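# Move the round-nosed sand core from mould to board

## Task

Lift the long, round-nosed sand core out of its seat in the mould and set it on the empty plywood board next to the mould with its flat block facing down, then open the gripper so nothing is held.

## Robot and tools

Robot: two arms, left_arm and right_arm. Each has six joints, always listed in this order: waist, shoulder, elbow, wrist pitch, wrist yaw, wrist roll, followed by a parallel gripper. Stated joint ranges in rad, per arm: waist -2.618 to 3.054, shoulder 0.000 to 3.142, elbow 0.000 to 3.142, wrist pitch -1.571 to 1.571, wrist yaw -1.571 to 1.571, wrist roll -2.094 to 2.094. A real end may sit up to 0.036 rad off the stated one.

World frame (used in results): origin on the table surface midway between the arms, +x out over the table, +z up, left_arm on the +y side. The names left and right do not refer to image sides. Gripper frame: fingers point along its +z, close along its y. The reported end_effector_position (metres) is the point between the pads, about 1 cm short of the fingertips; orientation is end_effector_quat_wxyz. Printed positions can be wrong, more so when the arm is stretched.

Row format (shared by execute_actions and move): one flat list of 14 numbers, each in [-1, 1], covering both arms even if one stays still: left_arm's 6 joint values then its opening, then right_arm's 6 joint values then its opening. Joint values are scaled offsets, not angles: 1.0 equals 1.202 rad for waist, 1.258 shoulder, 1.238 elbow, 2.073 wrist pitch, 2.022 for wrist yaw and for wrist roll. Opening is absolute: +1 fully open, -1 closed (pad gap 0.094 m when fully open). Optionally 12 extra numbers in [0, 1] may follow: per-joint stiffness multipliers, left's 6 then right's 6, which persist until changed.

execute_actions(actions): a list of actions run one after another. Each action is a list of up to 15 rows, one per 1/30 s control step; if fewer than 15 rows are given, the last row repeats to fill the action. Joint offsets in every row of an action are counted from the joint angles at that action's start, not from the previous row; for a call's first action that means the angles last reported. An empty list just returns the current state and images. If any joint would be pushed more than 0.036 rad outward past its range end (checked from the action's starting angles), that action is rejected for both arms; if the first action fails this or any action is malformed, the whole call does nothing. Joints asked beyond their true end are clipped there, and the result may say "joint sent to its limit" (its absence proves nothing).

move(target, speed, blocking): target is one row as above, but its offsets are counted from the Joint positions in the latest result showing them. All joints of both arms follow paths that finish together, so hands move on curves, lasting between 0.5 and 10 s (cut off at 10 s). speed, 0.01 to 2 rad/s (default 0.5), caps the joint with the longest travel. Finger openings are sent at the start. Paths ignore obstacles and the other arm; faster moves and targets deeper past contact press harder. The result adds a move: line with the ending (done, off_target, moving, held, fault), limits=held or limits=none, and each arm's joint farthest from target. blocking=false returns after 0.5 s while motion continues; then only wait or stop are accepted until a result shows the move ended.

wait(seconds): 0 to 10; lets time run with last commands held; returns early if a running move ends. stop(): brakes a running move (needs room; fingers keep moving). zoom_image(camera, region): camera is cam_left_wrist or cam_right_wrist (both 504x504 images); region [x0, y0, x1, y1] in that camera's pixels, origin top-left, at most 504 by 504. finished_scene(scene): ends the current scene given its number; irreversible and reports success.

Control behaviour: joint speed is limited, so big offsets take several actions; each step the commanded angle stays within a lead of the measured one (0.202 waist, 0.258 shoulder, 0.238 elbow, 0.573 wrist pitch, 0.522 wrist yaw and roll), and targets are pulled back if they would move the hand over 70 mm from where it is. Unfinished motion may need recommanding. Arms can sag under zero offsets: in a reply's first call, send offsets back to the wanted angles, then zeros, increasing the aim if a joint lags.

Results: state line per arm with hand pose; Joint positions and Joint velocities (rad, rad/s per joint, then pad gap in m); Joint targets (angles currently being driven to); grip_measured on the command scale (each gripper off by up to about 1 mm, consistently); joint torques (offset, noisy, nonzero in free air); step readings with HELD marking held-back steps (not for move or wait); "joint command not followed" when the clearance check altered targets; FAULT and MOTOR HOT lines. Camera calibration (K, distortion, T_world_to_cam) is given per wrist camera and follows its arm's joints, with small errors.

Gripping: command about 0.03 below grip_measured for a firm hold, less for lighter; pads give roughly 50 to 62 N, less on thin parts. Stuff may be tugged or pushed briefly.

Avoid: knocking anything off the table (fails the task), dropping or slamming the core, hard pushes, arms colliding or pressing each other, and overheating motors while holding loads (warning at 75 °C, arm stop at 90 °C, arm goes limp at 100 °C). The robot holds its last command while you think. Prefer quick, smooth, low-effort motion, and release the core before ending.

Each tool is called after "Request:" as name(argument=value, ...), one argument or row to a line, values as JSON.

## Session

Request:
execute_actions(
  actions=[],
)

Scene clock: 0.00 s.
left_arm: end_effector_position=(+0.1694, +0.1732, +0.3859) grip_measured=+1.000 end_effector_quat_wxyz=(+0.249, -0.283, +0.750, -0.543) | right_arm: end_effector_position=(+0.3041, +0.0957, +0.2450) grip_measured=+1.000 end_effector_quat_wxyz=(-0.568, +0.739, -0.316, +0.175)
Joint names: [waist, shoulder, elbow, wrist pitch, wrist yaw, wrist roll]
Joint positions: left_arm=[-1.084  0.66   1.197 -0.834 -0.209 -1.565  0.094] | right_arm=[ 0.566  1.476  0.981  0.197 -0.106 -1.499  0.094]
Joint velocities: left_arm=[-0.012  0.002  0.007  0.037  0.007  0.022  0.   ] | right_arm=[-0.007 -0.007 -0.012  0.022 -0.022 -0.081  0.   ]
Joint torques (N m, as the arm reports them, + toward a larger angle): no reading
Motor temperatures (°C, as the motors report them): left_arm=[28 28 28 26 29 27] | right_arm=[27 28 27 30 26 27]
Joint targets: left_arm=[-1.084 0.655 1.200 -0.851 -0.211 -1.561] | right_arm=[0.566 1.472 0.986 0.184 -0.109 -1.492]
Joint stiffness scale: left_arm=[1. 1. 1. 1. 1. 1.] | right_arm=[1. 1. 1. 1. 1. 1.]
camera_calibration (this result's frames):
cam_left_wrist: T_world_to_cam=[[0.189837, -0.253895, 0.948419, -0.344697], [-0.882909, -0.46668, 0.0517932, 0.24417], [0.429458, -0.8472, -0.312759, 0.298514], [0, 0, 0, 1]] pos_world=[0.152817, 0.279334, 0.407634]
cam_right_wrist: T_world_to_cam=[[0.164408, 0.28057, 0.945648, -0.301287], [0.34915, -0.913179, 0.210234, -0.0288561], [0.922531, 0.295609, -0.248095, -0.121342], [0, 0, 0, 1]] pos_world=[0.171551, 0.0940511, 0.260874]

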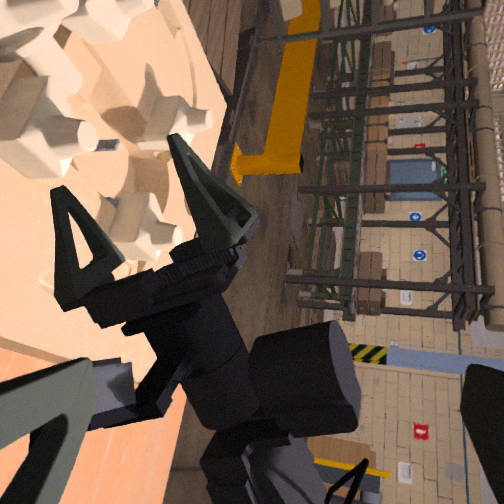

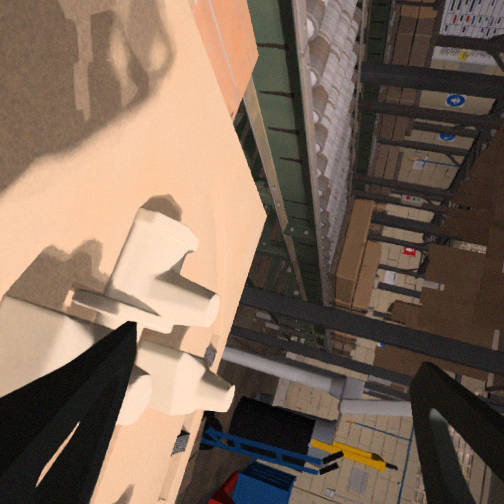

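Request:
move(
  target=[0.65,0.45,0.4,-0.235,0.103,0.774,0.3,-1,-0.5,0,0,0,0,1],
  speed=1,
)

Request:
move(
  target=[-0.15,0.55,0.24,0.13,0,0,0.3,0,0,0,0,0,0,1],
  speed=1,
)

Scene clock: 3.80 s.
left_arm: end_effector_position=(+0.2960, +0.2784, +0.3432) grip_measured=+0.302 end_effector_quat_wxyz=(+0.356, +0.102, +0.928, -0.040) | right_arm: end_effector_position=(+0.2712, -0.3633, +0.4842) grip_measured=+1.000 end_effector_quat_wxyz=(-0.484, +0.334, -0.484, +0.648)
Joint names: [waist, shoulder, elbow, wrist pitch, wrist yaw, wrist roll]
Joint positions: left_arm=[-0.316  1.214  1.671 -1.294 -0.007 -0.009  0.061] | right_arm=[-0.628  0.866  0.981  0.2   -0.105 -1.499  0.094]
Joint velocities: left_arm=[-0.007 -0.007 -0.007  0.066  0.037 -0.022 -0.   ] | right_arm=[-0.007 -0.012 -0.007 -0.007 -0.081 -0.022  0.   ]
Joint torques (N m, as the arm reports them, + toward a larger angle): left_arm=[ 1.01 -1.7   7.5   0.96  0.11  0.06] | right_arm=[-0.56 -2.26  6.87  1.74 -0.01  0.01]
Motor temperatures (°C, as the motors report them): left_arm=[28 28 28 27 29 27] | right_arm=[27 28 28 31 26 27]
Joint targets: left_arm=[-0.303 1.226 1.692 -1.321 -0.001 0.000] | right_arm=[-0.636 0.847 0.981 0.197 -0.106 -1.499]
Joint stiffness scale: left_arm=[1. 1. 1. 1. 1. 1.] | right_arm=[1. 1. 1. 1. 1. 1.]
move: off_target (left_arm); limits=none; left_arm: farthest joint: the wrist pitch, 0.027 radians from its target (0.487 radians at the start); right_arm: farthest joint: the shoulder, 0.019 radians from its target (0.629 radians at the start)
camera_calibration (this result's frames):
cam_left_wrist: T_world_to_cam=[[-0.182671, -0.983156, -0.00594014, 0.339295], [-0.894499, 0.1687, -0.414019, 0.393726], [0.408048, -0.0703158, -0.910249, 0.315], [0, 0, 0, 1]] pos_world=[0.285632, 0.289308, 0.451754]
cam_right_wrist: T_world_to_cam=[[-0.223912, 0.204623, 0.952887, -0.319151], [-0.768566, -0.638287, -0.0435339, 0.0391632], [0.599308, -0.742104, 0.300187, -0.450762], [0, 0, 0, 1]] pos_world=[0.228783, -0.244209, 0.441132]

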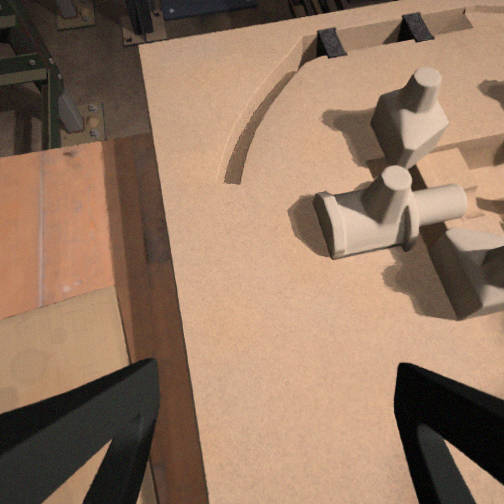

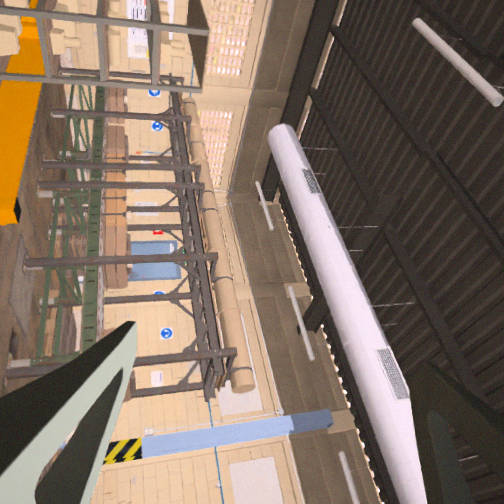

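Scene clock: 5.23 s.
left_arm: end_effector_position=(+0.4643, +0.1534, +0.2275) grip_measured=+0.302 end_effector_quat_wxyz=(+0.279, +0.187, +0.940, -0.055) | right_arm: end_effector_position=(+0.2712, -0.3633, +0.4842) grip_measured=+1.000 end_effector_quat_wxyz=(-0.484, +0.334, -0.484, +0.648)
Joint names: [waist, shoulder, elbow, wrist pitch, wrist yaw, wrist roll]
Joint positions: left_arm=[-0.488  1.913  1.948 -1.029 -0.007 -0.009  0.061] | right_arm=[-0.628  0.866  0.981  0.2   -0.105 -1.499  0.094]
Joint velocities: left_arm=[-0.002 -0.022  0.002  0.022 -0.037  0.037 -0.001] | right_arm=[-0.002  0.017 -0.007  0.051  0.022  0.022  0.   ]
Joint torques (N m, as the arm reports them, + toward a larger angle): left_arm=[ -0.5  -12.24   8.51   1.08   0.07  -0.05] | right_arm=[ 0.04 -0.52  6.91  1.78  0.01  0.  ]
Motor temperatures (°C, as the motors report them): left_arm=[28 28 28 27 29 27] | right_arm=[27 28 28 31 26 27]
Joint targets: left_arm=[-0.496 1.906 1.968 -1.024 -0.007 -0.009] | right_arm=[-0.628 0.866 0.981 0.200 -0.105 -1.499]
Joint stiffness scale: left_arm=[1. 1. 1. 1. 1. 1.] | right_arm=[1. 1. 1. 1. 1. 1.]
move: done; limits=none; left_arm: farthest joint: the elbow, 0.020 radians from its target (0.297 radians at the start); right_arm: farthest joint: the waist, 0.000 radians from its target (0.000 radians at the start)
camera_calibration (this result's frames):
cam_left_wrist: T_world_to_cam=[[-0.349273, -0.936919, -0.013811, 0.318495], [-0.901607, 0.34005, -0.267339, 0.461022], [0.255172, -0.0809223, -0.963504, 0.216977], [0, 0, 0, 1]] pos_world=[0.471536, 0.159191, 0.336706]
cam_right_wrist: T_world_to_cam=[[-0.223912, 0.204623, 0.952887, -0.319151], [-0.768566, -0.638287, -0.0435339, 0.0391632], [0.599308, -0.742104, 0.300187, -0.450762], [0, 0, 0, 1]] pos_world=[0.228783, -0.244209, 0.441132]

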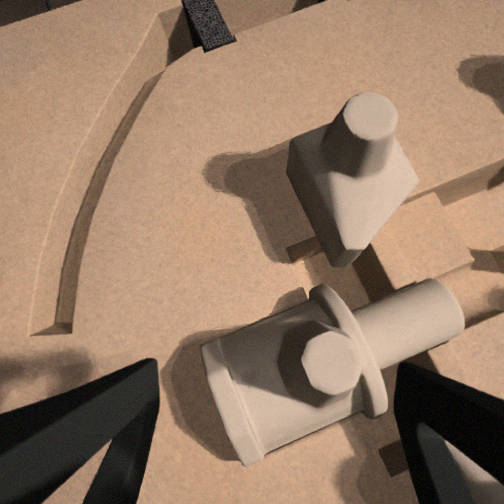

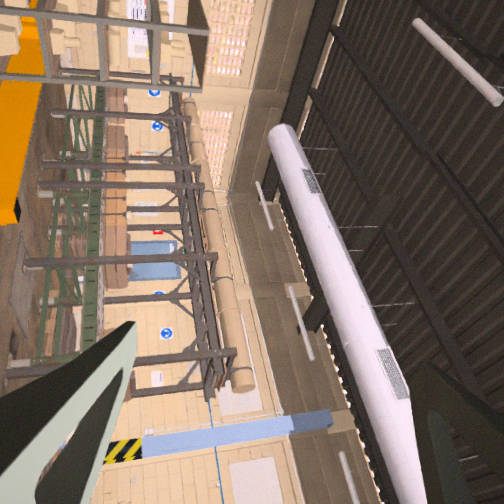

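Request:
move(
  target=[-0.052,0.095,-0.08,0.033,0,0,0.3,0,0,0,0,0,0,1],
  speed=0.2,
)

Request:
move(
  target=[0,0.045,0,0,0,0,0,0,0,0,0,0,0,1],
  speed=0.1,
)

Scene clock: 7.60 s.
left_arm: end_effector_position=(+0.4587, +0.1276, +0.1484) grip_measured=+0.302 end_effector_quat_wxyz=(+0.211, +0.216, +0.952, -0.046) | right_arm: end_effector_position=(+0.2712, -0.3633, +0.4842) grip_measured=+1.000 end_effector_quat_wxyz=(-0.484, +0.334, -0.484, +0.648)
Joint names: [waist, shoulder, elbow, wrist pitch, wrist yaw, wrist roll]
Joint positions: left_arm=[-0.541  2.026  1.858 -0.967 -0.007 -0.009  0.061] | right_arm=[-0.628  0.866  0.981  0.2   -0.105 -1.499  0.094]
Joint velocities: left_arm=[ 0.007 -0.012  0.002 -0.051 -0.051 -0.037 -0.   ] | right_arm=[ 0.002  0.012 -0.002  0.022 -0.081  0.007  0.   ]
Joint torques (N m, as the arm reports them, + toward a larger angle): left_arm=[ -0.75 -12.33   6.43   0.85   0.03  -0.05] | right_arm=[ 0.03 -0.52  6.88  1.78  0.01  0.  ]
Motor temperatures (°C, as the motors report them): left_arm=[28 29 29 27 29 27] | right_arm=[27 28 28 32 26 27]
Joint targets: left_arm=[-0.551 2.033 1.849 -0.961 -0.007 -0.009] | right_arm=[-0.628 0.866 0.981 0.200 -0.105 -1.499]
Joint stiffness scale: left_arm=[1. 1. 1. 1. 1. 1.] | right_arm=[1. 1. 1. 1. 1. 1.]
move: done; limits=none; left_arm: farthest joint: the waist, 0.010 radians from its target (0.062 radians at the start); right_arm: farthest joint: the waist, 0.000 radians from its target (0.000 radians at the start)
camera_calibration (this result's frames):
cam_left_wrist: T_world_to_cam=[[-0.40025, -0.916185, -0.0201349, 0.312968], [-0.907688, 0.39937, -0.128865, 0.418371], [0.126105, -0.0333019, -0.991458, 0.197403], [0, 0, 0, 1]] pos_world=[0.480122, 0.126225, 0.255932]
cam_right_wrist: T_world_to_cam=[[-0.223912, 0.204623, 0.952887, -0.319151], [-0.768566, -0.638287, -0.0435339, 0.0391632], [0.599308, -0.742104, 0.300187, -0.450762], [0, 0, 0, 1]] pos_world=[0.228783, -0.244209, 0.441132]

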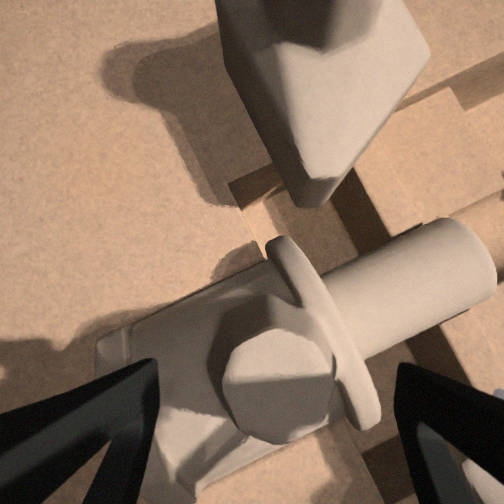

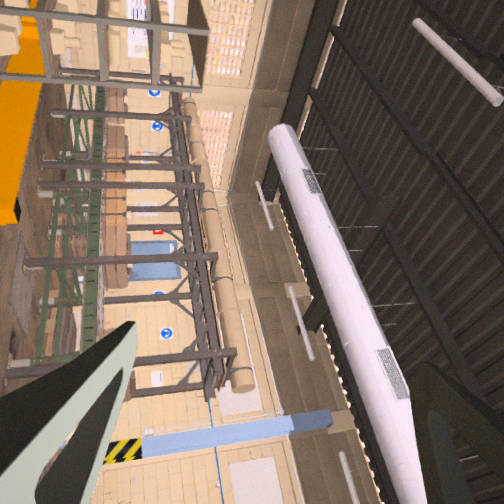

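Scene clock: 8.47 s.
left_arm: end_effector_position=(+0.4597, +0.1270, +0.1292) grip_measured=+0.002 end_effector_quat_wxyz=(+0.192, +0.217, +0.956, -0.042) | right_arm: end_effector_position=(+0.2712, -0.3633, +0.4842) grip_measured=+1.000 end_effector_quat_wxyz=(-0.484, +0.334, -0.484, +0.648)
Joint names: [waist, shoulder, elbow, wrist pitch, wrist yaw, wrist roll]
Joint positions: left_arm=[-0.541  2.067  1.858 -0.966 -0.007 -0.009  0.047] | right_arm=[-0.628  0.866  0.981  0.2   -0.105 -1.499  0.094]
Joint velocities: left_arm=[-0.012 -0.002 -0.007  0.007 -0.007  0.066  0.   ] | right_arm=[-0.002  0.017  0.007  0.037 -0.007  0.007  0.   ]
Joint torques (N m, as the arm reports them, + toward a larger angle): left_arm=[  0.1  -12.     7.03   0.71   0.02  -0.03] | right_arm=[ 0.05 -0.51  6.89  1.78  0.    0.01]
Motor temperatures (°C, as the motors report them): left_arm=[28 29 29 27 29 27] | right_arm=[27 28 28 32 26 27]
Joint targets: left_arm=[-0.541 2.083 1.858 -0.967 -0.007 -0.009] | right_arm=[-0.628 0.866 0.981 0.200 -0.105 -1.499]
Joint stiffness scale: left_arm=[1. 1. 1. 1. 1. 1.] | right_arm=[1. 1. 1. 1. 1. 1.]
move: done; limits=none; left_arm: farthest joint: the shoulder, 0.016 radians from its target (0.056 radians at the start); right_arm: farthest joint: the waist, 0.000 radians from its target (0.000 radians at the start)
camera_calibration (this result's frames):
cam_left_wrist: T_world_to_cam=[[-0.401136, -0.915766, -0.021489, 0.312996], [-0.911533, 0.401381, -0.0894494, 0.413382], [0.0905401, -0.0162935, -0.99576, 0.192983], [0, 0, 0, 1]] pos_world=[0.484893, 0.123852, 0.235868]
cam_right_wrist: T_world_to_cam=[[-0.223912, 0.204623, 0.952887, -0.319151], [-0.768566, -0.638287, -0.0435339, 0.0391632], [0.599308, -0.742104, 0.300187, -0.450762], [0, 0, 0, 1]] pos_world=[0.228783, -0.244209, 0.441132]

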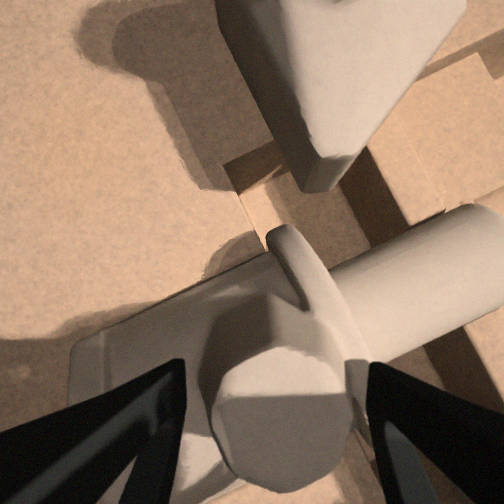

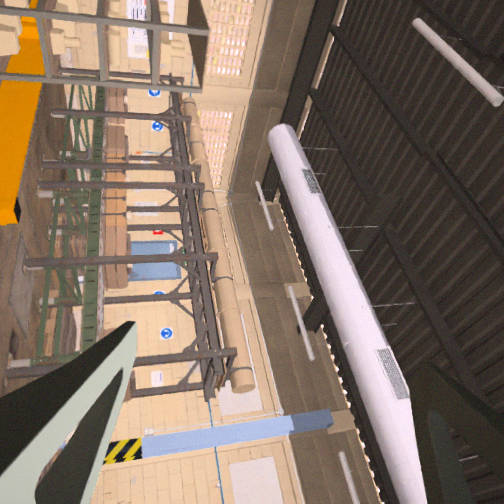

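Request:
move(
  target=[0,0,0,0,0,0,-0.32,0,0,0,0,0,0,1],
)

Request:
move(
  target=[0,0.02,0.39,-0.155,0,0,-0.32,0,0,0,0,0,0,1],
  speed=0.15,
)

Request:
move(
  target=[0.25,-0.07,0.04,0.02,0,0,-0.32,0,0,0,0,0,0,1],
  speed=0.2,
)

Request:
move(
  target=[0.6,-0.52,-0.68,0.11,0,0,-0.32,0,0,0,0,0,0,1],
  speed=0.3,
)

Scene clock: 11.27 s.
left_arm: end_effector_position=(+0.4596, +0.1271, +0.1292) grip_measured=-0.231 end_effector_quat_wxyz=(+0.192, +0.217, +0.956, -0.042) | right_arm: end_effector_position=(+0.2712, -0.3633, +0.4842) grip_measured=+1.000 end_effector_quat_wxyz=(-0.484, +0.334, -0.484, +0.648)
Joint names: [waist, shoulder, elbow, wrist pitch, wrist yaw, wrist roll]
Joint positions: left_arm=[-0.541  2.067  1.858 -0.966 -0.007 -0.009  0.036] | right_arm=[-0.628  0.866  0.981  0.2   -0.105 -1.499  0.094]
Joint velocities: left_arm=[-0.007 -0.002  0.007 -0.022 -0.037  0.037  0.001] | right_arm=[ 0.002  0.007 -0.002  0.051 -0.022 -0.022  0.   ]
Joint torques (N m, as the arm reports them, + toward a larger angle): left_arm=[  0.05 -13.33   7.02   0.72   0.03  -0.04] | right_arm=[ 0.05 -0.5   6.91  1.77  0.01  0.  ]
Motor temperatures (°C, as the motors report them): left_arm=[28 30 29 27 29 27] | right_arm=[27 28 29 33 26 27]
Joint targets: left_arm=[-0.541 2.067 1.858 -0.966 -0.007 -0.008] | right_arm=[-0.628 0.866 0.981 0.200 -0.105 -1.499]
Joint stiffness scale: left_arm=[1. 1. 1. 1. 1. 1.] | right_arm=[1. 1. 1. 1. 1. 1.]
move: done; limits=none; left_arm: farthest joint: the waist, 0.000 radians from its target (0.000 radians at the start); right_arm: farthest joint: the waist, 0.000 radians from its target (0.000 radians at the start)
camera_calibration (this result's frames):
cam_left_wrist: T_world_to_cam=[[-0.401144, -0.915763, -0.0215052, 0.313004], [-0.911563, 0.401396, -0.0890698, 0.413255], [0.0901989, -0.0161264, -0.995793, 0.193095], [0, 0, 0, 1]] pos_world=[0.484851, 0.123873, 0.235822]
cam_right_wrist: T_world_to_cam=[[-0.223912, 0.204623, 0.952887, -0.319151], [-0.768566, -0.638287, -0.0435339, 0.0391632], [0.599308, -0.742104, 0.300187, -0.450762], [0, 0, 0, 1]] pos_world=[0.228783, -0.244209, 0.441132]

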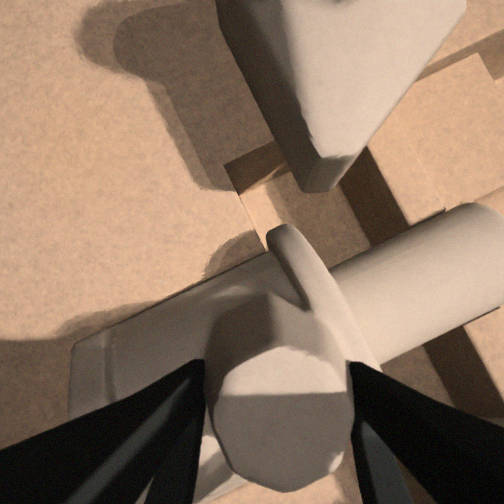

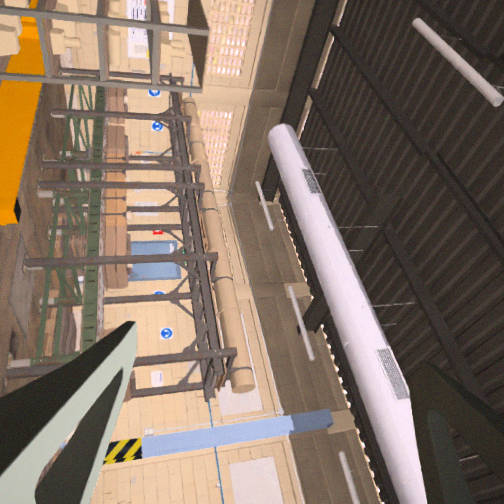

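Scene clock: 15.03 s.
left_arm: end_effector_position=(+0.4534, +0.1301, +0.2182) grip_measured=-0.231 end_effector_quat_wxyz=(+0.199, +0.216, +0.955, -0.044) | right_arm: end_effector_position=(+0.2712, -0.3633, +0.4842) grip_measured=+1.000 end_effector_quat_wxyz=(-0.484, +0.334, -0.484, +0.648)
Joint names: [waist, shoulder, elbow, wrist pitch, wrist yaw, wrist roll]
Joint positions: left_arm=[-0.541  2.115  2.289 -1.335 -0.007 -0.009  0.036] | right_arm=[-0.628  0.866  0.981  0.2   -0.105 -1.499  0.094]
Joint velocities: left_arm=[-0.002  0.017 -0.007  0.007 -0.066  0.007 -0.001] | right_arm=[-0.017  0.002 -0.002  0.022 -0.007 -0.007  0.   ]
Joint torques (N m, as the arm reports them, + toward a larger angle): left_arm=[  0.04 -14.95  10.21   1.21   0.04  -0.02] | right_arm=[ 0.04 -0.49  6.88  1.78  0.01  0.01]
Motor temperatures (°C, as the motors report them): left_arm=[28 31 30 28 29 27] | right_arm=[27 28 29 33 26 27]
Joint targets: left_arm=[-0.541 2.092 2.340 -1.288 -0.007 -0.009] | right_arm=[-0.628 0.866 0.981 0.200 -0.105 -1.499]
Joint stiffness scale: left_arm=[1. 1. 1. 1. 1. 1.] | right_arm=[1. 1. 1. 1. 1. 1.]
move: off_target (left_arm); limits=none; left_arm: farthest joint: the elbow, 0.052 radians from its target (0.483 radians at the start); right_arm: farthest joint: the waist, 0.000 radians from its target (0.000 radians at the start)
camera_calibration (this result's frames):
cam_left_wrist: T_world_to_cam=[[-0.401003, -0.915847, -0.0205223, 0.314877], [-0.910229, 0.400871, -0.103852, 0.416981], [0.103339, -0.0229647, -0.994381, 0.276978], [0, 0, 0, 1]] pos_world=[0.477193, 0.127584, 0.325187]
cam_right_wrist: T_world_to_cam=[[-0.223912, 0.204623, 0.952887, -0.319151], [-0.768566, -0.638287, -0.0435339, 0.0391632], [0.599308, -0.742104, 0.300187, -0.450762], [0, 0, 0, 1]] pos_world=[0.228783, -0.244209, 0.441132]

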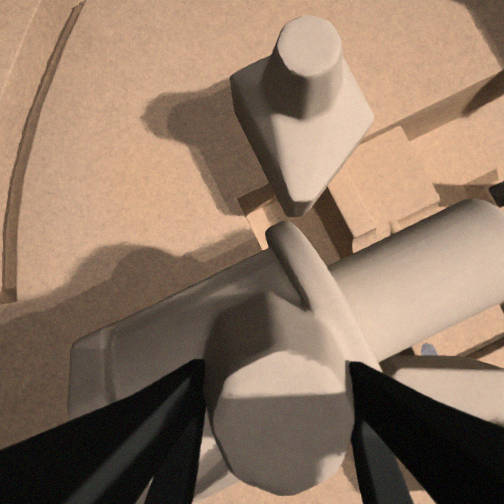

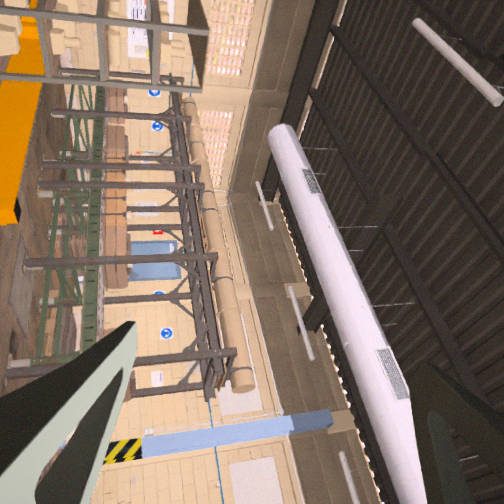

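Scene clock: 16.93 s.
left_arm: end_effector_position=(+0.4867, +0.2688, +0.2272) grip_measured=-0.231 end_effector_quat_wxyz=(+0.201, +0.073, +0.977, -0.013) | right_arm: end_effector_position=(+0.2712, -0.3633, +0.4842) grip_measured=+1.000 end_effector_quat_wxyz=(-0.484, +0.334, -0.484, +0.648)
Joint names: [waist, shoulder, elbow, wrist pitch, wrist yaw, wrist roll]
Joint positions: left_arm=[-0.245  2.089  2.289 -1.365 -0.008 -0.009  0.036] | right_arm=[-0.628  0.866  0.981  0.2   -0.105 -1.499  0.094]
Joint velocities: left_arm=[ 0.002 -0.027 -0.002  0.022  0.022 -0.095  0.   ] | right_arm=[ 0.002 -0.007 -0.012  0.022 -0.051  0.022  0.   ]
Joint torques (N m, as the arm reports them, + toward a larger angle): left_arm=[  0.4  -17.94  10.1    1.44   0.05  -0.05] | right_arm=[ 0.04 -0.51  6.9   1.78  0.    0.01]
Motor temperatures (°C, as the motors report them): left_arm=[28 32 30 28 29 27] | right_arm=[27 28 29 34 26 27]
Joint targets: left_arm=[-0.240 2.027 2.339 -1.293 -0.007 -0.009] | right_arm=[-0.628 0.866 0.981 0.200 -0.105 -1.499]
Joint stiffness scale: left_arm=[1. 1. 1. 1. 1. 1.] | right_arm=[1. 1. 1. 1. 1. 1.]
move: off_target (left_arm); limits=none; left_arm: farthest joint: the wrist pitch, 0.072 radians from its target (0.042 radians at the start); right_arm: farthest joint: the waist, 0.000 radians from its target (0.000 radians at the start)
camera_calibration (this result's frames):
cam_left_wrist: T_world_to_cam=[[-0.115872, -0.993018, -0.0221011, 0.337824], [-0.98805, 0.117512, -0.0997372, 0.505791], [0.101638, 0.0102803, -0.994768, 0.277654], [0, 0, 0, 1]] pos_world=[0.510671, 0.273174, 0.334114]
cam_right_wrist: T_world_to_cam=[[-0.223912, 0.204623, 0.952887, -0.319151], [-0.768566, -0.638287, -0.0435339, 0.0391632], [0.599308, -0.742104, 0.300187, -0.450762], [0, 0, 0, 1]] pos_world=[0.228783, -0.244209, 0.441132]

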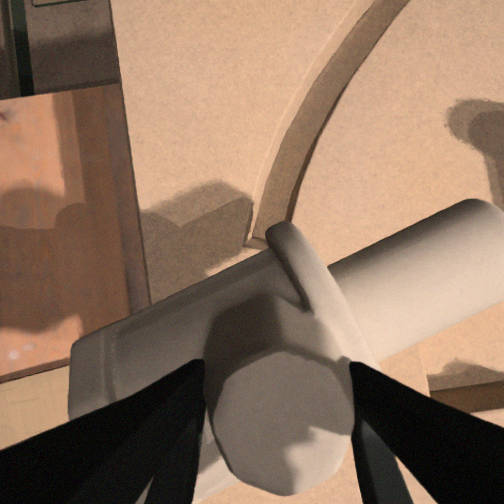

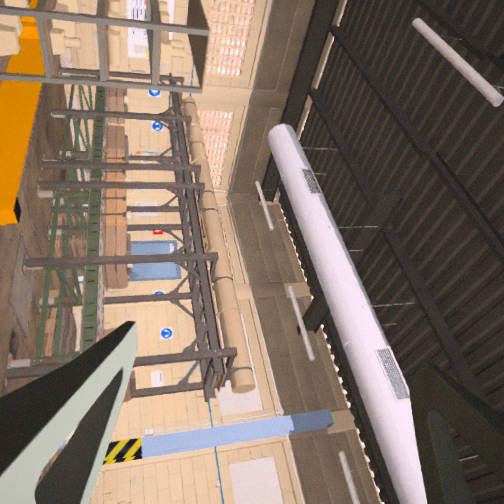

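Scene clock: 20.30 s.
left_arm: end_effector_position=(+0.2890, +0.5142, +0.1930) grip_measured=-0.231 end_effector_quat_wxyz=(+0.152, -0.274, +0.948, +0.048) | right_arm: end_effector_position=(+0.2712, -0.3633, +0.4842) grip_measured=+1.000 end_effector_quat_wxyz=(-0.484, +0.334, -0.484, +0.648)
Joint names: [waist, shoulder, elbow, wrist pitch, wrist yaw, wrist roll]
Joint positions: left_arm=[ 0.468  1.485  1.433 -1.199 -0.01  -0.009  0.036] | right_arm=[-0.628  0.866  0.981  0.2   -0.105 -1.499  0.094]
Joint velocities: left_arm=[-0.012  0.007 -0.012 -0.051 -0.066 -0.037 -0.001] | right_arm=[ 0.002  0.012 -0.002  0.037 -0.037 -0.022  0.   ]
Joint torques (N m, as the arm reports them, + toward a larger angle): left_arm=[  0.69 -10.82   7.8    1.21   0.06  -0.04] | right_arm=[ 0.05 -0.51  6.9   1.79  0.01  0.  ]
Motor temperatures (°C, as the motors report them): left_arm=[28 33 30 28 29 27] | right_arm=[27 28 29 34 26 27]
Joint targets: left_arm=[0.476 1.435 1.447 -1.138 -0.008 -0.009] | right_arm=[-0.628 0.866 0.981 0.200 -0.105 -1.499]
Joint stiffness scale: left_arm=[1. 1. 1. 1. 1. 1.] | right_arm=[1. 1. 1. 1. 1. 1.]
move: off_target (left_arm); limits=none; left_arm: farthest joint: the wrist pitch, 0.062 radians from its target (0.228 radians at the start); right_arm: farthest joint: the waist, 0.000 radians from its target (0.000 radians at the start)
camera_calibration (this result's frames):
cam_left_wrist: T_world_to_cam=[[0.560284, -0.827843, -0.0275226, 0.278561], [-0.828292, -0.560116, -0.0142164, 0.56395], [-0.00364688, 0.030762, -0.99952, 0.282006], [0, 0, 0, 1]] pos_world=[0.312071, 0.537807, 0.297555]
cam_right_wrist: T_world_to_cam=[[-0.223912, 0.204623, 0.952887, -0.319151], [-0.768566, -0.638287, -0.0435339, 0.0391632], [0.599308, -0.742104, 0.300187, -0.450762], [0, 0, 0, 1]] pos_world=[0.228783, -0.244209, 0.441132]

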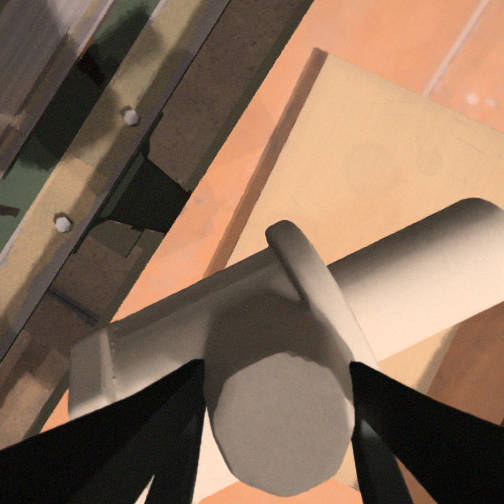

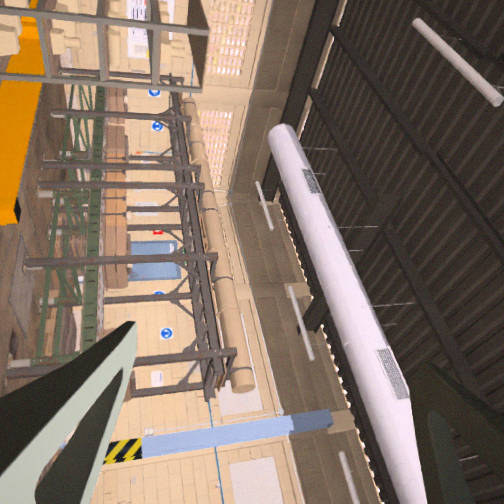

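Request:
move(
  target=[-0.078,-0.035,-0.32,0.26,0,0,-0.32,0,0,0,0,0,0,1],
  speed=0.2,
)

Request:
move(
  target=[0,-0.03,-0.05,0.06,0,0,-0.32,0,0,0,0,0,0,1],
  speed=0.08,
)

Scene clock: 25.70 s.
left_arm: end_effector_position=(+0.3128, +0.4977, +0.0971) grip_measured=-0.231 end_effector_quat_wxyz=(+0.183, -0.236, +0.953, +0.048) | right_arm: end_effector_position=(+0.2712, -0.3633, +0.4842) grip_measured=+1.000 end_effector_quat_wxyz=(-0.484, +0.334, -0.484, +0.648)
Joint names: [waist, shoulder, elbow, wrist pitch, wrist yaw, wrist roll]
Joint positions: left_arm=[ 0.389  1.484  1.029 -0.736 -0.01  -0.009  0.036] | right_arm=[-0.628  0.866  0.981  0.2   -0.105 -1.499  0.094]
Joint velocities: left_arm=[-0.007 -0.002  0.007  0.022  0.037  0.037  0.   ] | right_arm=[ 0.002 -0.002  0.017 -0.007 -0.007  0.007  0.   ]
Joint torques (N m, as the arm reports them, + toward a larger angle): left_arm=[ -1.01 -10.35   7.52   1.45   0.03  -0.04] | right_arm=[ 0.04 -0.5   6.9   1.78  0.01  0.  ]
Motor temperatures (°C, as the motors report them): left_arm=[28 32 30 28 29 27] | right_arm=[27 28 29 35 26 27]
Joint targets: left_arm=[0.374 1.441 1.037 -0.660 -0.010 -0.009] | right_arm=[-0.628 0.866 0.981 0.200 -0.105 -1.499]
Joint stiffness scale: left_arm=[1. 1. 1. 1. 1. 1.] | right_arm=[1. 1. 1. 1. 1. 1.]
move: off_target (left_arm); limits=none; left_arm: farthest joint: the wrist pitch, 0.076 radians from its target (0.539 radians at the start); right_arm: farthest joint: the waist, 0.000 radians from its target (0.000 radians at the start)
camera_calibration (this result's frames):
cam_left_wrist: T_world_to_cam=[[0.494422, -0.868853, -0.0253345, 0.289735], [-0.867675, -0.491593, -0.0740044, 0.557018], [0.0518447, 0.0585715, -0.996936, 0.155257], [0, 0, 0, 1]] pos_world=[0.33201, 0.51647, 0.203344]
cam_right_wrist: T_world_to_cam=[[-0.223912, 0.204623, 0.952887, -0.319151], [-0.768566, -0.638287, -0.0435339, 0.0391632], [0.599308, -0.742104, 0.300187, -0.450762], [0, 0, 0, 1]] pos_world=[0.228783, -0.244209, 0.441132]

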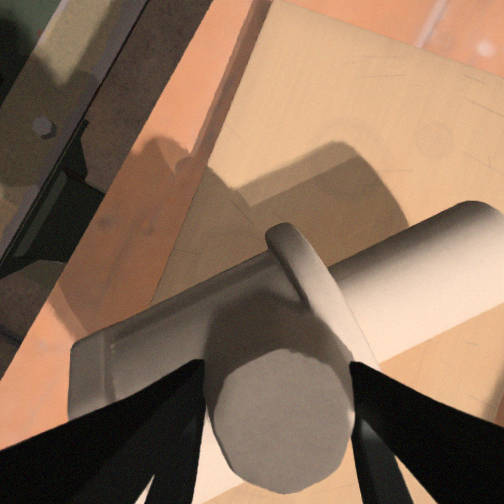

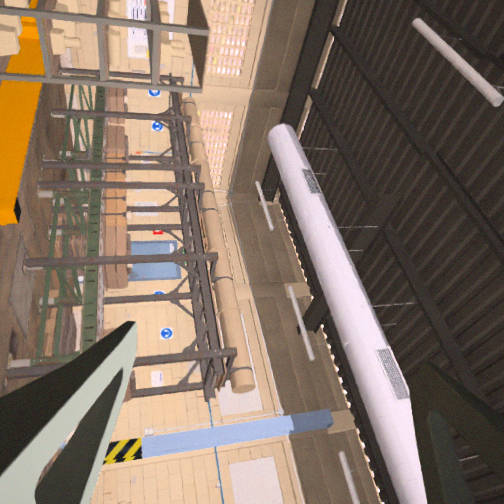

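Scene clock: 27.57 s.
left_arm: end_effector_position=(+0.3124, +0.4974, +0.0959) grip_measured=-0.231 end_effector_quat_wxyz=(+0.199, -0.235, +0.950, +0.052) | right_arm: end_effector_position=(+0.2712, -0.3633, +0.4842) grip_measured=+1.000 end_effector_quat_wxyz=(-0.484, +0.334, -0.484, +0.648)
Joint names: [waist, shoulder, elbow, wrist pitch, wrist yaw, wrist roll]
Joint positions: left_arm=[ 0.389  1.456  0.986 -0.687 -0.01  -0.009  0.036] | right_arm=[-0.628  0.866  0.981  0.2   -0.105 -1.499  0.094]
Joint velocities: left_arm=[ 0.012 -0.002  0.017 -0.051  0.007  0.007  0.001] | right_arm=[ 0.002 -0.007 -0.027 -0.051 -0.022 -0.007  0.   ]
Joint torques (N m, as the arm reports them, + toward a larger angle): left_arm=[ 0.08 -7.33  5.48  1.51  0.04 -0.04] | right_arm=[ 0.05 -0.51  6.91  1.79  0.    0.01]
Motor temperatures (°C, as the motors report them): left_arm=[28 32 30 28 29 27] | right_arm=[27 28 29 35 26 27]
Joint targets: left_arm=[0.389 1.446 0.967 -0.612 -0.010 -0.009] | right_arm=[-0.628 0.866 0.981 0.200 -0.105 -1.499]
Joint stiffness scale: left_arm=[1. 1. 1. 1. 1. 1.] | right_arm=[1. 1. 1. 1. 1. 1.]
move: off_target (left_arm); limits=none; left_arm: farthest joint: the wrist pitch, 0.076 radians from its target (0.124 radians at the start); right_arm: farthest joint: the waist, 0.000 radians from its target (0.000 radians at the start)
camera_calibration (this result's frames):
cam_left_wrist: T_world_to_cam=[[0.494898, -0.868642, -0.0231673, 0.289127], [-0.865081, -0.490005, -0.107377, 0.558085], [0.0819197, 0.073182, -0.993948, 0.137164], [0, 0, 0, 1]] pos_world=[0.328465, 0.514575, 0.202957]
cam_right_wrist: T_world_to_cam=[[-0.223912, 0.204623, 0.952887, -0.319151], [-0.768566, -0.638287, -0.0435339, 0.0391632], [0.599308, -0.742104, 0.300187, -0.450762], [0, 0, 0, 1]] pos_world=[0.228783, -0.244209, 0.441132]

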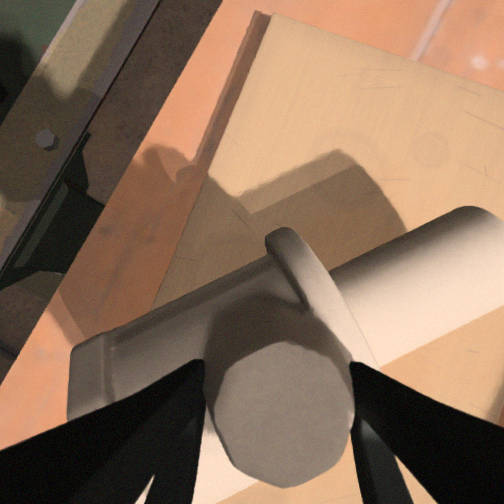

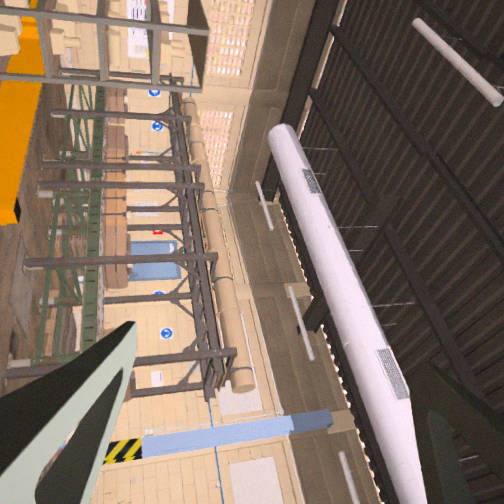

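The rear corner overhangs slightly; lift and shift.

Request:
move(
  target=[0,-0.03,0.08,0.02,0,0,-0.32,0,0,0,0,0,0,1],
  speed=0.1,
)

Request:
move(
  target=[-0.065,-0.03,0.04,0.035,0,0,-0.32,0,0,0,0,0,0,1],
  speed=0.1,
)

Request:
move(
  target=[0,-0.01,-0.06,0.05,0,0,-0.32,0,0,0,0,0,0,1],
  speed=0.08,
)

Request:
move(
  target=[0,0,0,0,0,0,0.4,0,0,0,0,0,0,1],
)

Request:
move(
  target=[0,-0.03,0.3,-0.2,0,0,0.4,0,0,0,0,0,0,1],
)

Scene clock: 30.70 s.
left_arm: end_effector_position=(+0.3201, +0.5013, +0.1107) grip_measured=-0.231 end_effector_quat_wxyz=(+0.212, -0.234, +0.947, +0.055) | right_arm: end_effector_position=(+0.2712, -0.3633, +0.4842) grip_measured=+1.000 end_effector_quat_wxyz=(-0.484, +0.334, -0.484, +0.648)
Joint names: [waist, shoulder, elbow, wrist pitch, wrist yaw, wrist roll]
Joint positions: left_arm=[ 0.389  1.456  1.035 -0.709 -0.01  -0.009  0.036] | right_arm=[-0.628  0.866  0.981  0.2   -0.105 -1.499  0.094]
Joint velocities: left_arm=[ 0.007  0.002  0.007 -0.037  0.037  0.022 -0.001] | right_arm=[ 0.002 -0.012 -0.007 -0.051  0.037  0.007  0.   ]
Joint torques (N m, as the arm reports them, + toward a larger angle): left_arm=[ 0.16 -9.79 10.91  1.43  0.01 -0.05] | right_arm=[ 0.03 -0.53  6.91  1.78  0.    0.  ]
Motor temperatures (°C, as the motors report them): left_arm=[28 32 30 29 29 27] | right_arm=[27 28 30 35 26 27]
Joint targets: left_arm=[0.389 1.418 1.085 -0.646 -0.010 -0.009] | right_arm=[-0.628 0.866 0.981 0.200 -0.105 -1.499]
Joint stiffness scale: left_arm=[1. 1. 1. 1. 1. 1.] | right_arm=[1. 1. 1. 1. 1. 1.]
move: off_target (left_arm); limits=none; left_arm: farthest joint: the wrist pitch, 0.064 radians from its target (0.042 radians at the start); right_arm: farthest joint: the waist, 0.000 radians from its target (0.000 radians at the start)
camera_calibration (this result's frames):
cam_left_wrist: T_world_to_cam=[[0.495442, -0.868363, -0.0219705, 0.288645], [-0.86217, -0.488511, -0.134239, 0.569557], [0.105835, 0.0854499, -0.990705, 0.136831], [0, 0, 0, 1]] pos_world=[0.333566, 0.517192, 0.218358]
cam_right_wrist: T_world_to_cam=[[-0.223912, 0.204623, 0.952887, -0.319151], [-0.768566, -0.638287, -0.0435339, 0.0391632], [0.599308, -0.742104, 0.300187, -0.450762], [0, 0, 0, 1]] pos_world=[0.228783, -0.244209, 0.441132]

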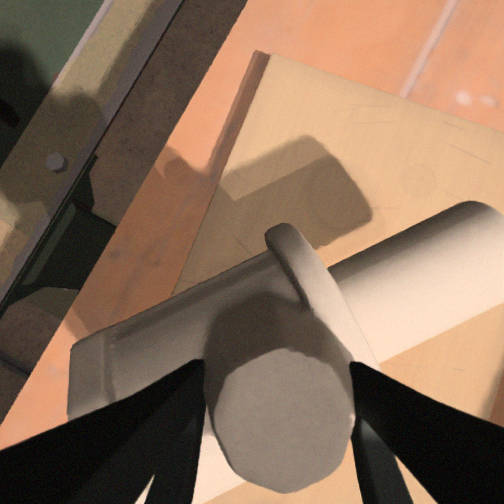

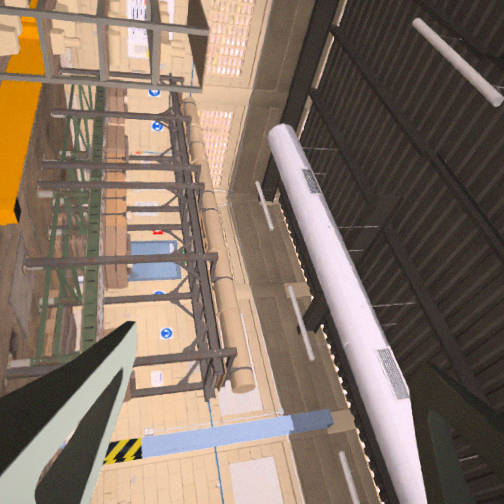

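Scene clock: 31.87 s.
left_arm: end_effector_position=(+0.3266, +0.4792, +0.1071) grip_measured=-0.231 end_effector_quat_wxyz=(+0.206, -0.203, +0.956, +0.046) | right_arm: end_effector_position=(+0.2712, -0.3633, +0.4842) grip_measured=+1.000 end_effector_quat_wxyz=(-0.484, +0.334, -0.484, +0.648)
Joint names: [waist, shoulder, elbow, wrist pitch, wrist yaw, wrist roll]
Joint positions: left_arm=[ 0.322  1.456  1.027 -0.716 -0.01  -0.009  0.036] | right_arm=[-0.628  0.866  0.981  0.2   -0.105 -1.499  0.094]
Joint velocities: left_arm=[ 0.002  0.002 -0.007  0.007  0.051  0.037  0.001] | right_arm=[ 0.002 -0.002  0.002 -0.007 -0.007 -0.037  0.   ]
Joint torques (N m, as the arm reports them, + toward a larger angle): left_arm=[-0.91 -9.83 11.35  1.58  0.03 -0.05] | right_arm=[ 0.01 -0.53  6.89  1.78  0.    0.01]
Motor temperatures (°C, as the motors report them): left_arm=[28 32 31 29 29 27] | right_arm=[27 28 30 35 26 27]
Joint targets: left_arm=[0.310 1.418 1.084 -0.636 -0.010 -0.009] | right_arm=[-0.628 0.866 0.981 0.200 -0.105 -1.499]
Joint stiffness scale: left_arm=[1. 1. 1. 1. 1. 1.] | right_arm=[1. 1. 1. 1. 1. 1.]
move: off_target (left_arm); limits=none; left_arm: farthest joint: the wrist pitch, 0.079 radians from its target (0.073 radians at the start); right_arm: farthest joint: the waist, 0.000 radians from its target (0.000 radians at the start)
camera_calibration (this result's frames):
cam_left_wrist: T_world_to_cam=[[0.436106, -0.899611, -0.0226299, 0.300523], [-0.89457, -0.430657, -0.119494, 0.545136], [0.0977528, 0.0723563, -0.992577, 0.143554], [0, 0, 0, 1]] pos_world=[0.34257, 0.494734, 0.21443]
cam_right_wrist: T_world_to_cam=[[-0.223912, 0.204623, 0.952887, -0.319151], [-0.768566, -0.638287, -0.0435339, 0.0391632], [0.599308, -0.742104, 0.300187, -0.450762], [0, 0, 0, 1]] pos_world=[0.228783, -0.244209, 0.441132]

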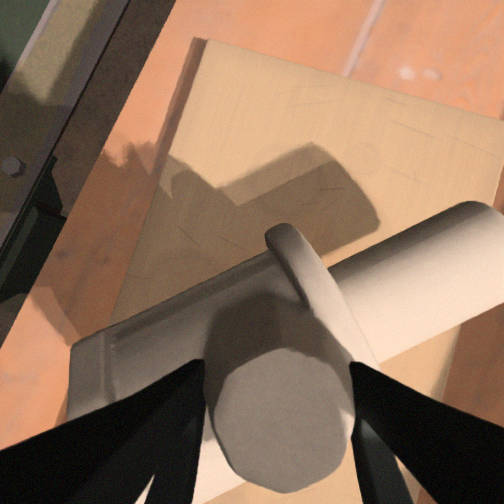

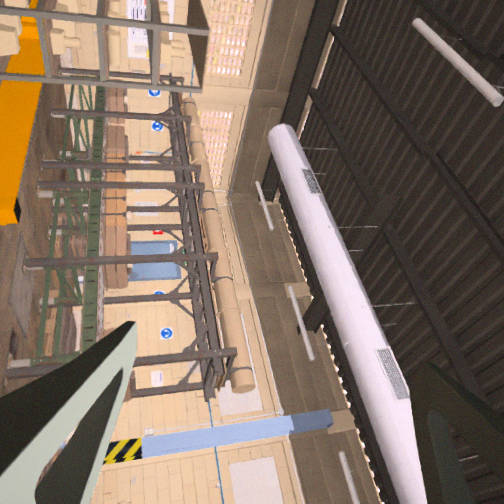

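Scene clock: 33.43 s.
left_arm: end_effector_position=(+0.3170, +0.4752, +0.0959) grip_measured=-0.231 end_effector_quat_wxyz=(+0.196, -0.204, +0.958, +0.045) | right_arm: end_effector_position=(+0.2712, -0.3633, +0.4842) grip_measured=+1.000 end_effector_quat_wxyz=(-0.484, +0.334, -0.484, +0.648)
Joint names: [waist, shoulder, elbow, wrist pitch, wrist yaw, wrist roll]
Joint positions: left_arm=[ 0.322  1.442  0.978 -0.702 -0.011 -0.009  0.036] | right_arm=[-0.628  0.866  0.981  0.2   -0.105 -1.499  0.094]
Joint velocities: left_arm=[-0.007 -0.012  0.007  0.022 -0.007  0.007 -0.001] | right_arm=[-0.007 -0.012  0.007 -0.066 -0.037 -0.051  0.   ]
Joint torques (N m, as the arm reports them, + toward a larger angle): left_arm=[ 0.18 -6.24  5.08  1.64  0.06 -0.02] | right_arm=[ 0.05 -0.53  6.9   1.78  0.    0.  ]
Motor temperatures (°C, as the motors report them): left_arm=[28 31 30 29 29 27] | right_arm=[27 28 30 35 26 27]
Joint targets: left_arm=[0.322 1.443 0.952 -0.612 -0.010 -0.009] | right_arm=[-0.628 0.866 0.981 0.200 -0.105 -1.499]
Joint stiffness scale: left_arm=[1. 1. 1. 1. 1. 1.] | right_arm=[1. 1. 1. 1. 1. 1.]
move: off_target (left_arm); limits=none; left_arm: farthest joint: the wrist pitch, 0.090 radians from its target (0.103 radians at the start); right_arm: farthest joint: the waist, 0.000 radians from its target (0.000 radians at the start)
camera_calibration (this result's frames):
cam_left_wrist: T_world_to_cam=[[0.436682, -0.899287, -0.0243186, 0.300758], [-0.896237, -0.432542, -0.0983165, 0.53293], [0.077896, 0.0647283, -0.994858, 0.143838], [0, 0, 0, 1]] pos_world=[0.335092, 0.491672, 0.202808]
cam_right_wrist: T_world_to_cam=[[-0.223912, 0.204623, 0.952887, -0.319151], [-0.768566, -0.638287, -0.0435339, 0.0391632], [0.599308, -0.742104, 0.300187, -0.450762], [0, 0, 0, 1]] pos_world=[0.228783, -0.244209, 0.441132]

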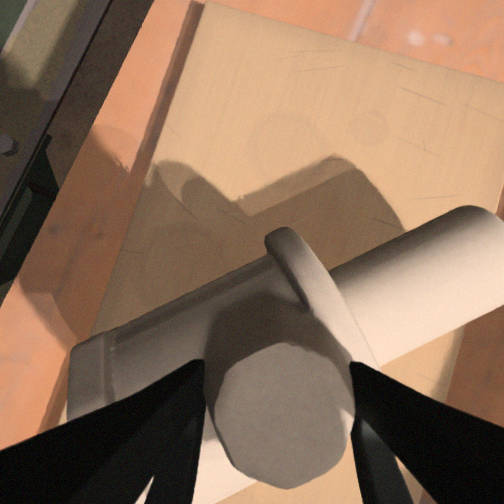

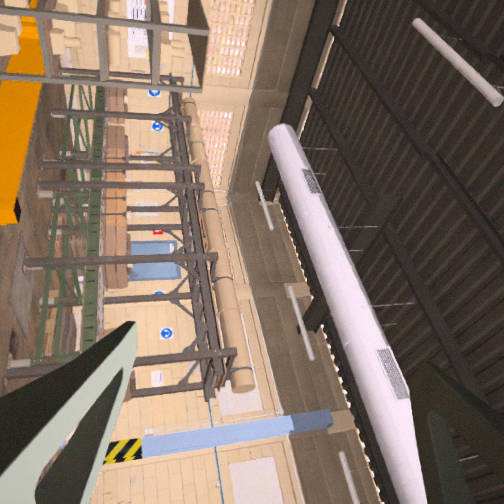

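Scene clock: 33.93 s.
left_arm: end_effector_position=(+0.3172, +0.4754, +0.0961) grip_measured=+0.398 end_effector_quat_wxyz=(+0.196, -0.204, +0.958, +0.045) | right_arm: end_effector_position=(+0.2712, -0.3633, +0.4842) grip_measured=+1.000 end_effector_quat_wxyz=(-0.484, +0.334, -0.484, +0.648)
Joint names: [waist, shoulder, elbow, wrist pitch, wrist yaw, wrist roll]
Joint positions: left_arm=[ 0.322  1.441  0.978 -0.701 -0.011 -0.009  0.066] | right_arm=[-0.628  0.866  0.981  0.2   -0.105 -1.499  0.094]
Joint velocities: left_arm=[ 0.007 -0.032 -0.007  0.007 -0.022 -0.066 -0.001] | right_arm=[-0.007  0.017 -0.012  0.007  0.007 -0.051  0.   ]
Joint torques (N m, as the arm reports them, + toward a larger angle): left_arm=[ 0.06 -6.36  7.02  0.75  0.04 -0.04] | right_arm=[ 0.04 -0.51  6.91  1.78  0.01  0.  ]
Motor temperatures (°C, as the motors report them): left_arm=[28 31 30 29 29 27] | right_arm=[27 28 30 35 26 27]
Joint targets: left_arm=[0.322 1.442 0.978 -0.703 -0.011 -0.009] | right_arm=[-0.628 0.866 0.981 0.200 -0.105 -1.499]
Joint stiffness scale: left_arm=[1. 1. 1. 1. 1. 1.] | right_arm=[1. 1. 1. 1. 1. 1.]
move: done; limits=none; left_arm: farthest joint: the shoulder, 0.001 radians from its target (0.000 radians at the start); right_arm: farthest joint: the waist, 0.000 radians from its target (0.000 radians at the start)
camera_calibration (this result's frames):
cam_left_wrist: T_world_to_cam=[[0.436839, -0.899203, -0.0246174, 0.300761], [-0.896082, -0.4326, -0.0994692, 0.533223], [0.0787934, 0.0655113, -0.994736, 0.143342], [0, 0, 0, 1]] pos_world=[0.335133, 0.491726, 0.203031]
cam_right_wrist: T_world_to_cam=[[-0.223912, 0.204623, 0.952887, -0.319151], [-0.768566, -0.638287, -0.0435339, 0.0391632], [0.599308, -0.742104, 0.300187, -0.450762], [0, 0, 0, 1]] pos_world=[0.228783, -0.244209, 0.441132]

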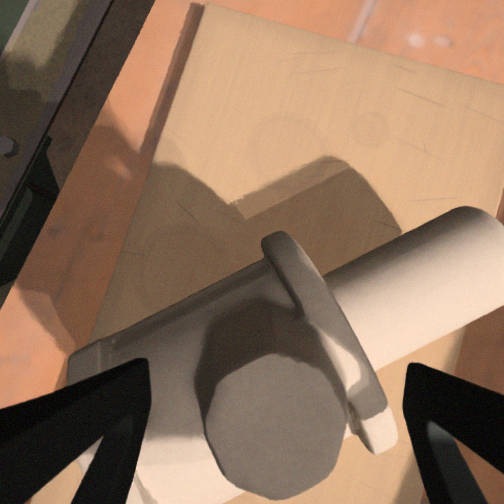

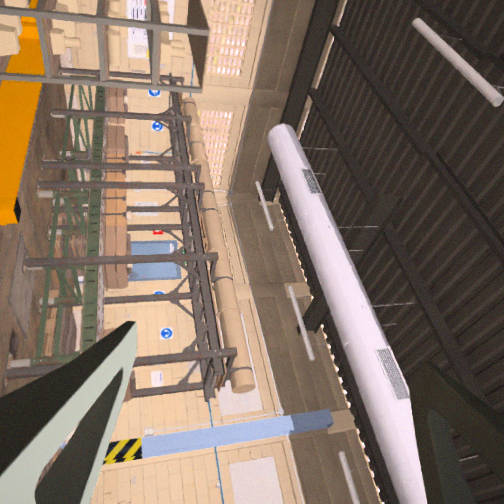

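Scene clock: 35.53 s.
left_arm: end_effector_position=(+0.3121, +0.4732, +0.1882) grip_measured=+0.398 end_effector_quat_wxyz=(+0.189, -0.204, +0.960, +0.044) | right_arm: end_effector_position=(+0.2712, -0.3633, +0.4842) grip_measured=+1.000 end_effector_quat_wxyz=(-0.484, +0.334, -0.484, +0.648)
Joint names: [waist, shoulder, elbow, wrist pitch, wrist yaw, wrist roll]
Joint positions: left_arm=[ 0.322  1.42   1.333 -1.092 -0.011 -0.009  0.066] | right_arm=[-0.628  0.866  0.981  0.2   -0.105 -1.499  0.094]
Joint velocities: left_arm=[-0.007  0.012 -0.017 -0.022  0.007 -0.007 -0.001] | right_arm=[-0.002  0.002 -0.007 -0.022 -0.007 -0.037  0.   ]
Joint torques (N m, as the arm reports them, + toward a larger angle): left_arm=[ 0.06 -7.48  8.08  0.5   0.04 -0.02] | right_arm=[ 0.05 -0.52  6.89  1.78  0.01  0.  ]
Motor temperatures (°C, as the motors report them): left_arm=[28 31 30 29 29 27] | right_arm=[27 28 30 35 26 27]
Joint targets: left_arm=[0.322 1.404 1.349 -1.116 -0.011 -0.009] | right_arm=[-0.628 0.866 0.981 0.200 -0.105 -1.499]
Joint stiffness scale: left_arm=[1. 1. 1. 1. 1. 1.] | right_arm=[1. 1. 1. 1. 1. 1.]
move: off_target (left_arm); limits=none; left_arm: farthest joint: the wrist pitch, 0.023 radians from its target (0.414 radians at the start); right_arm: farthest joint: the waist, 0.000 radians from its target (0.000 radians at the start)
camera_calibration (this result's frames):
cam_left_wrist: T_world_to_cam=[[0.436498, -0.89935, -0.025284, 0.303578], [-0.89734, -0.433143, -0.0846683, 0.534732], [0.0651949, 0.0596459, -0.996088, 0.242731], [0, 0, 0, 1]] pos_world=[0.331501, 0.49016, 0.294733]
cam_right_wrist: T_world_to_cam=[[-0.223912, 0.204623, 0.952887, -0.319151], [-0.768566, -0.638287, -0.0435339, 0.0391632], [0.599308, -0.742104, 0.300187, -0.450762], [0, 0, 0, 1]] pos_world=[0.228783, -0.244209, 0.441132]

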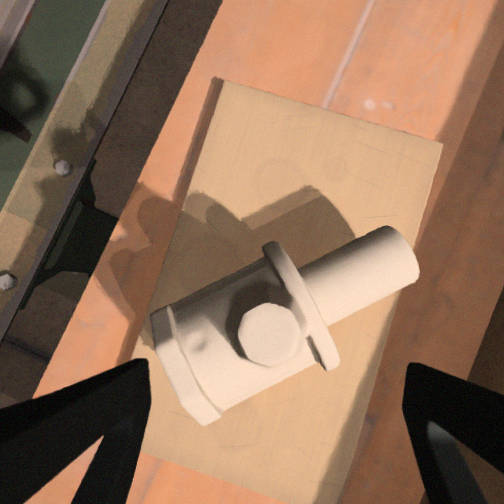

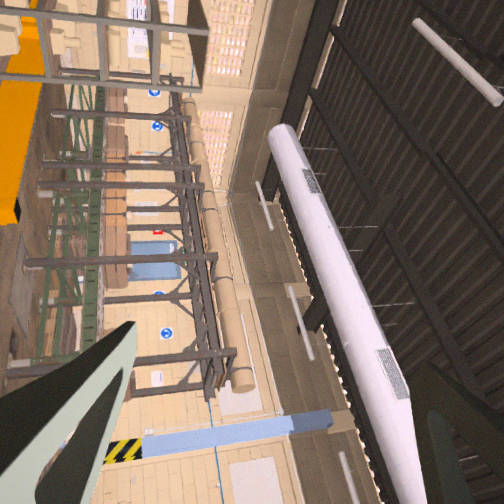

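Request:
finished_scene(
  scene=2,
)

The scene is finished: the task was done.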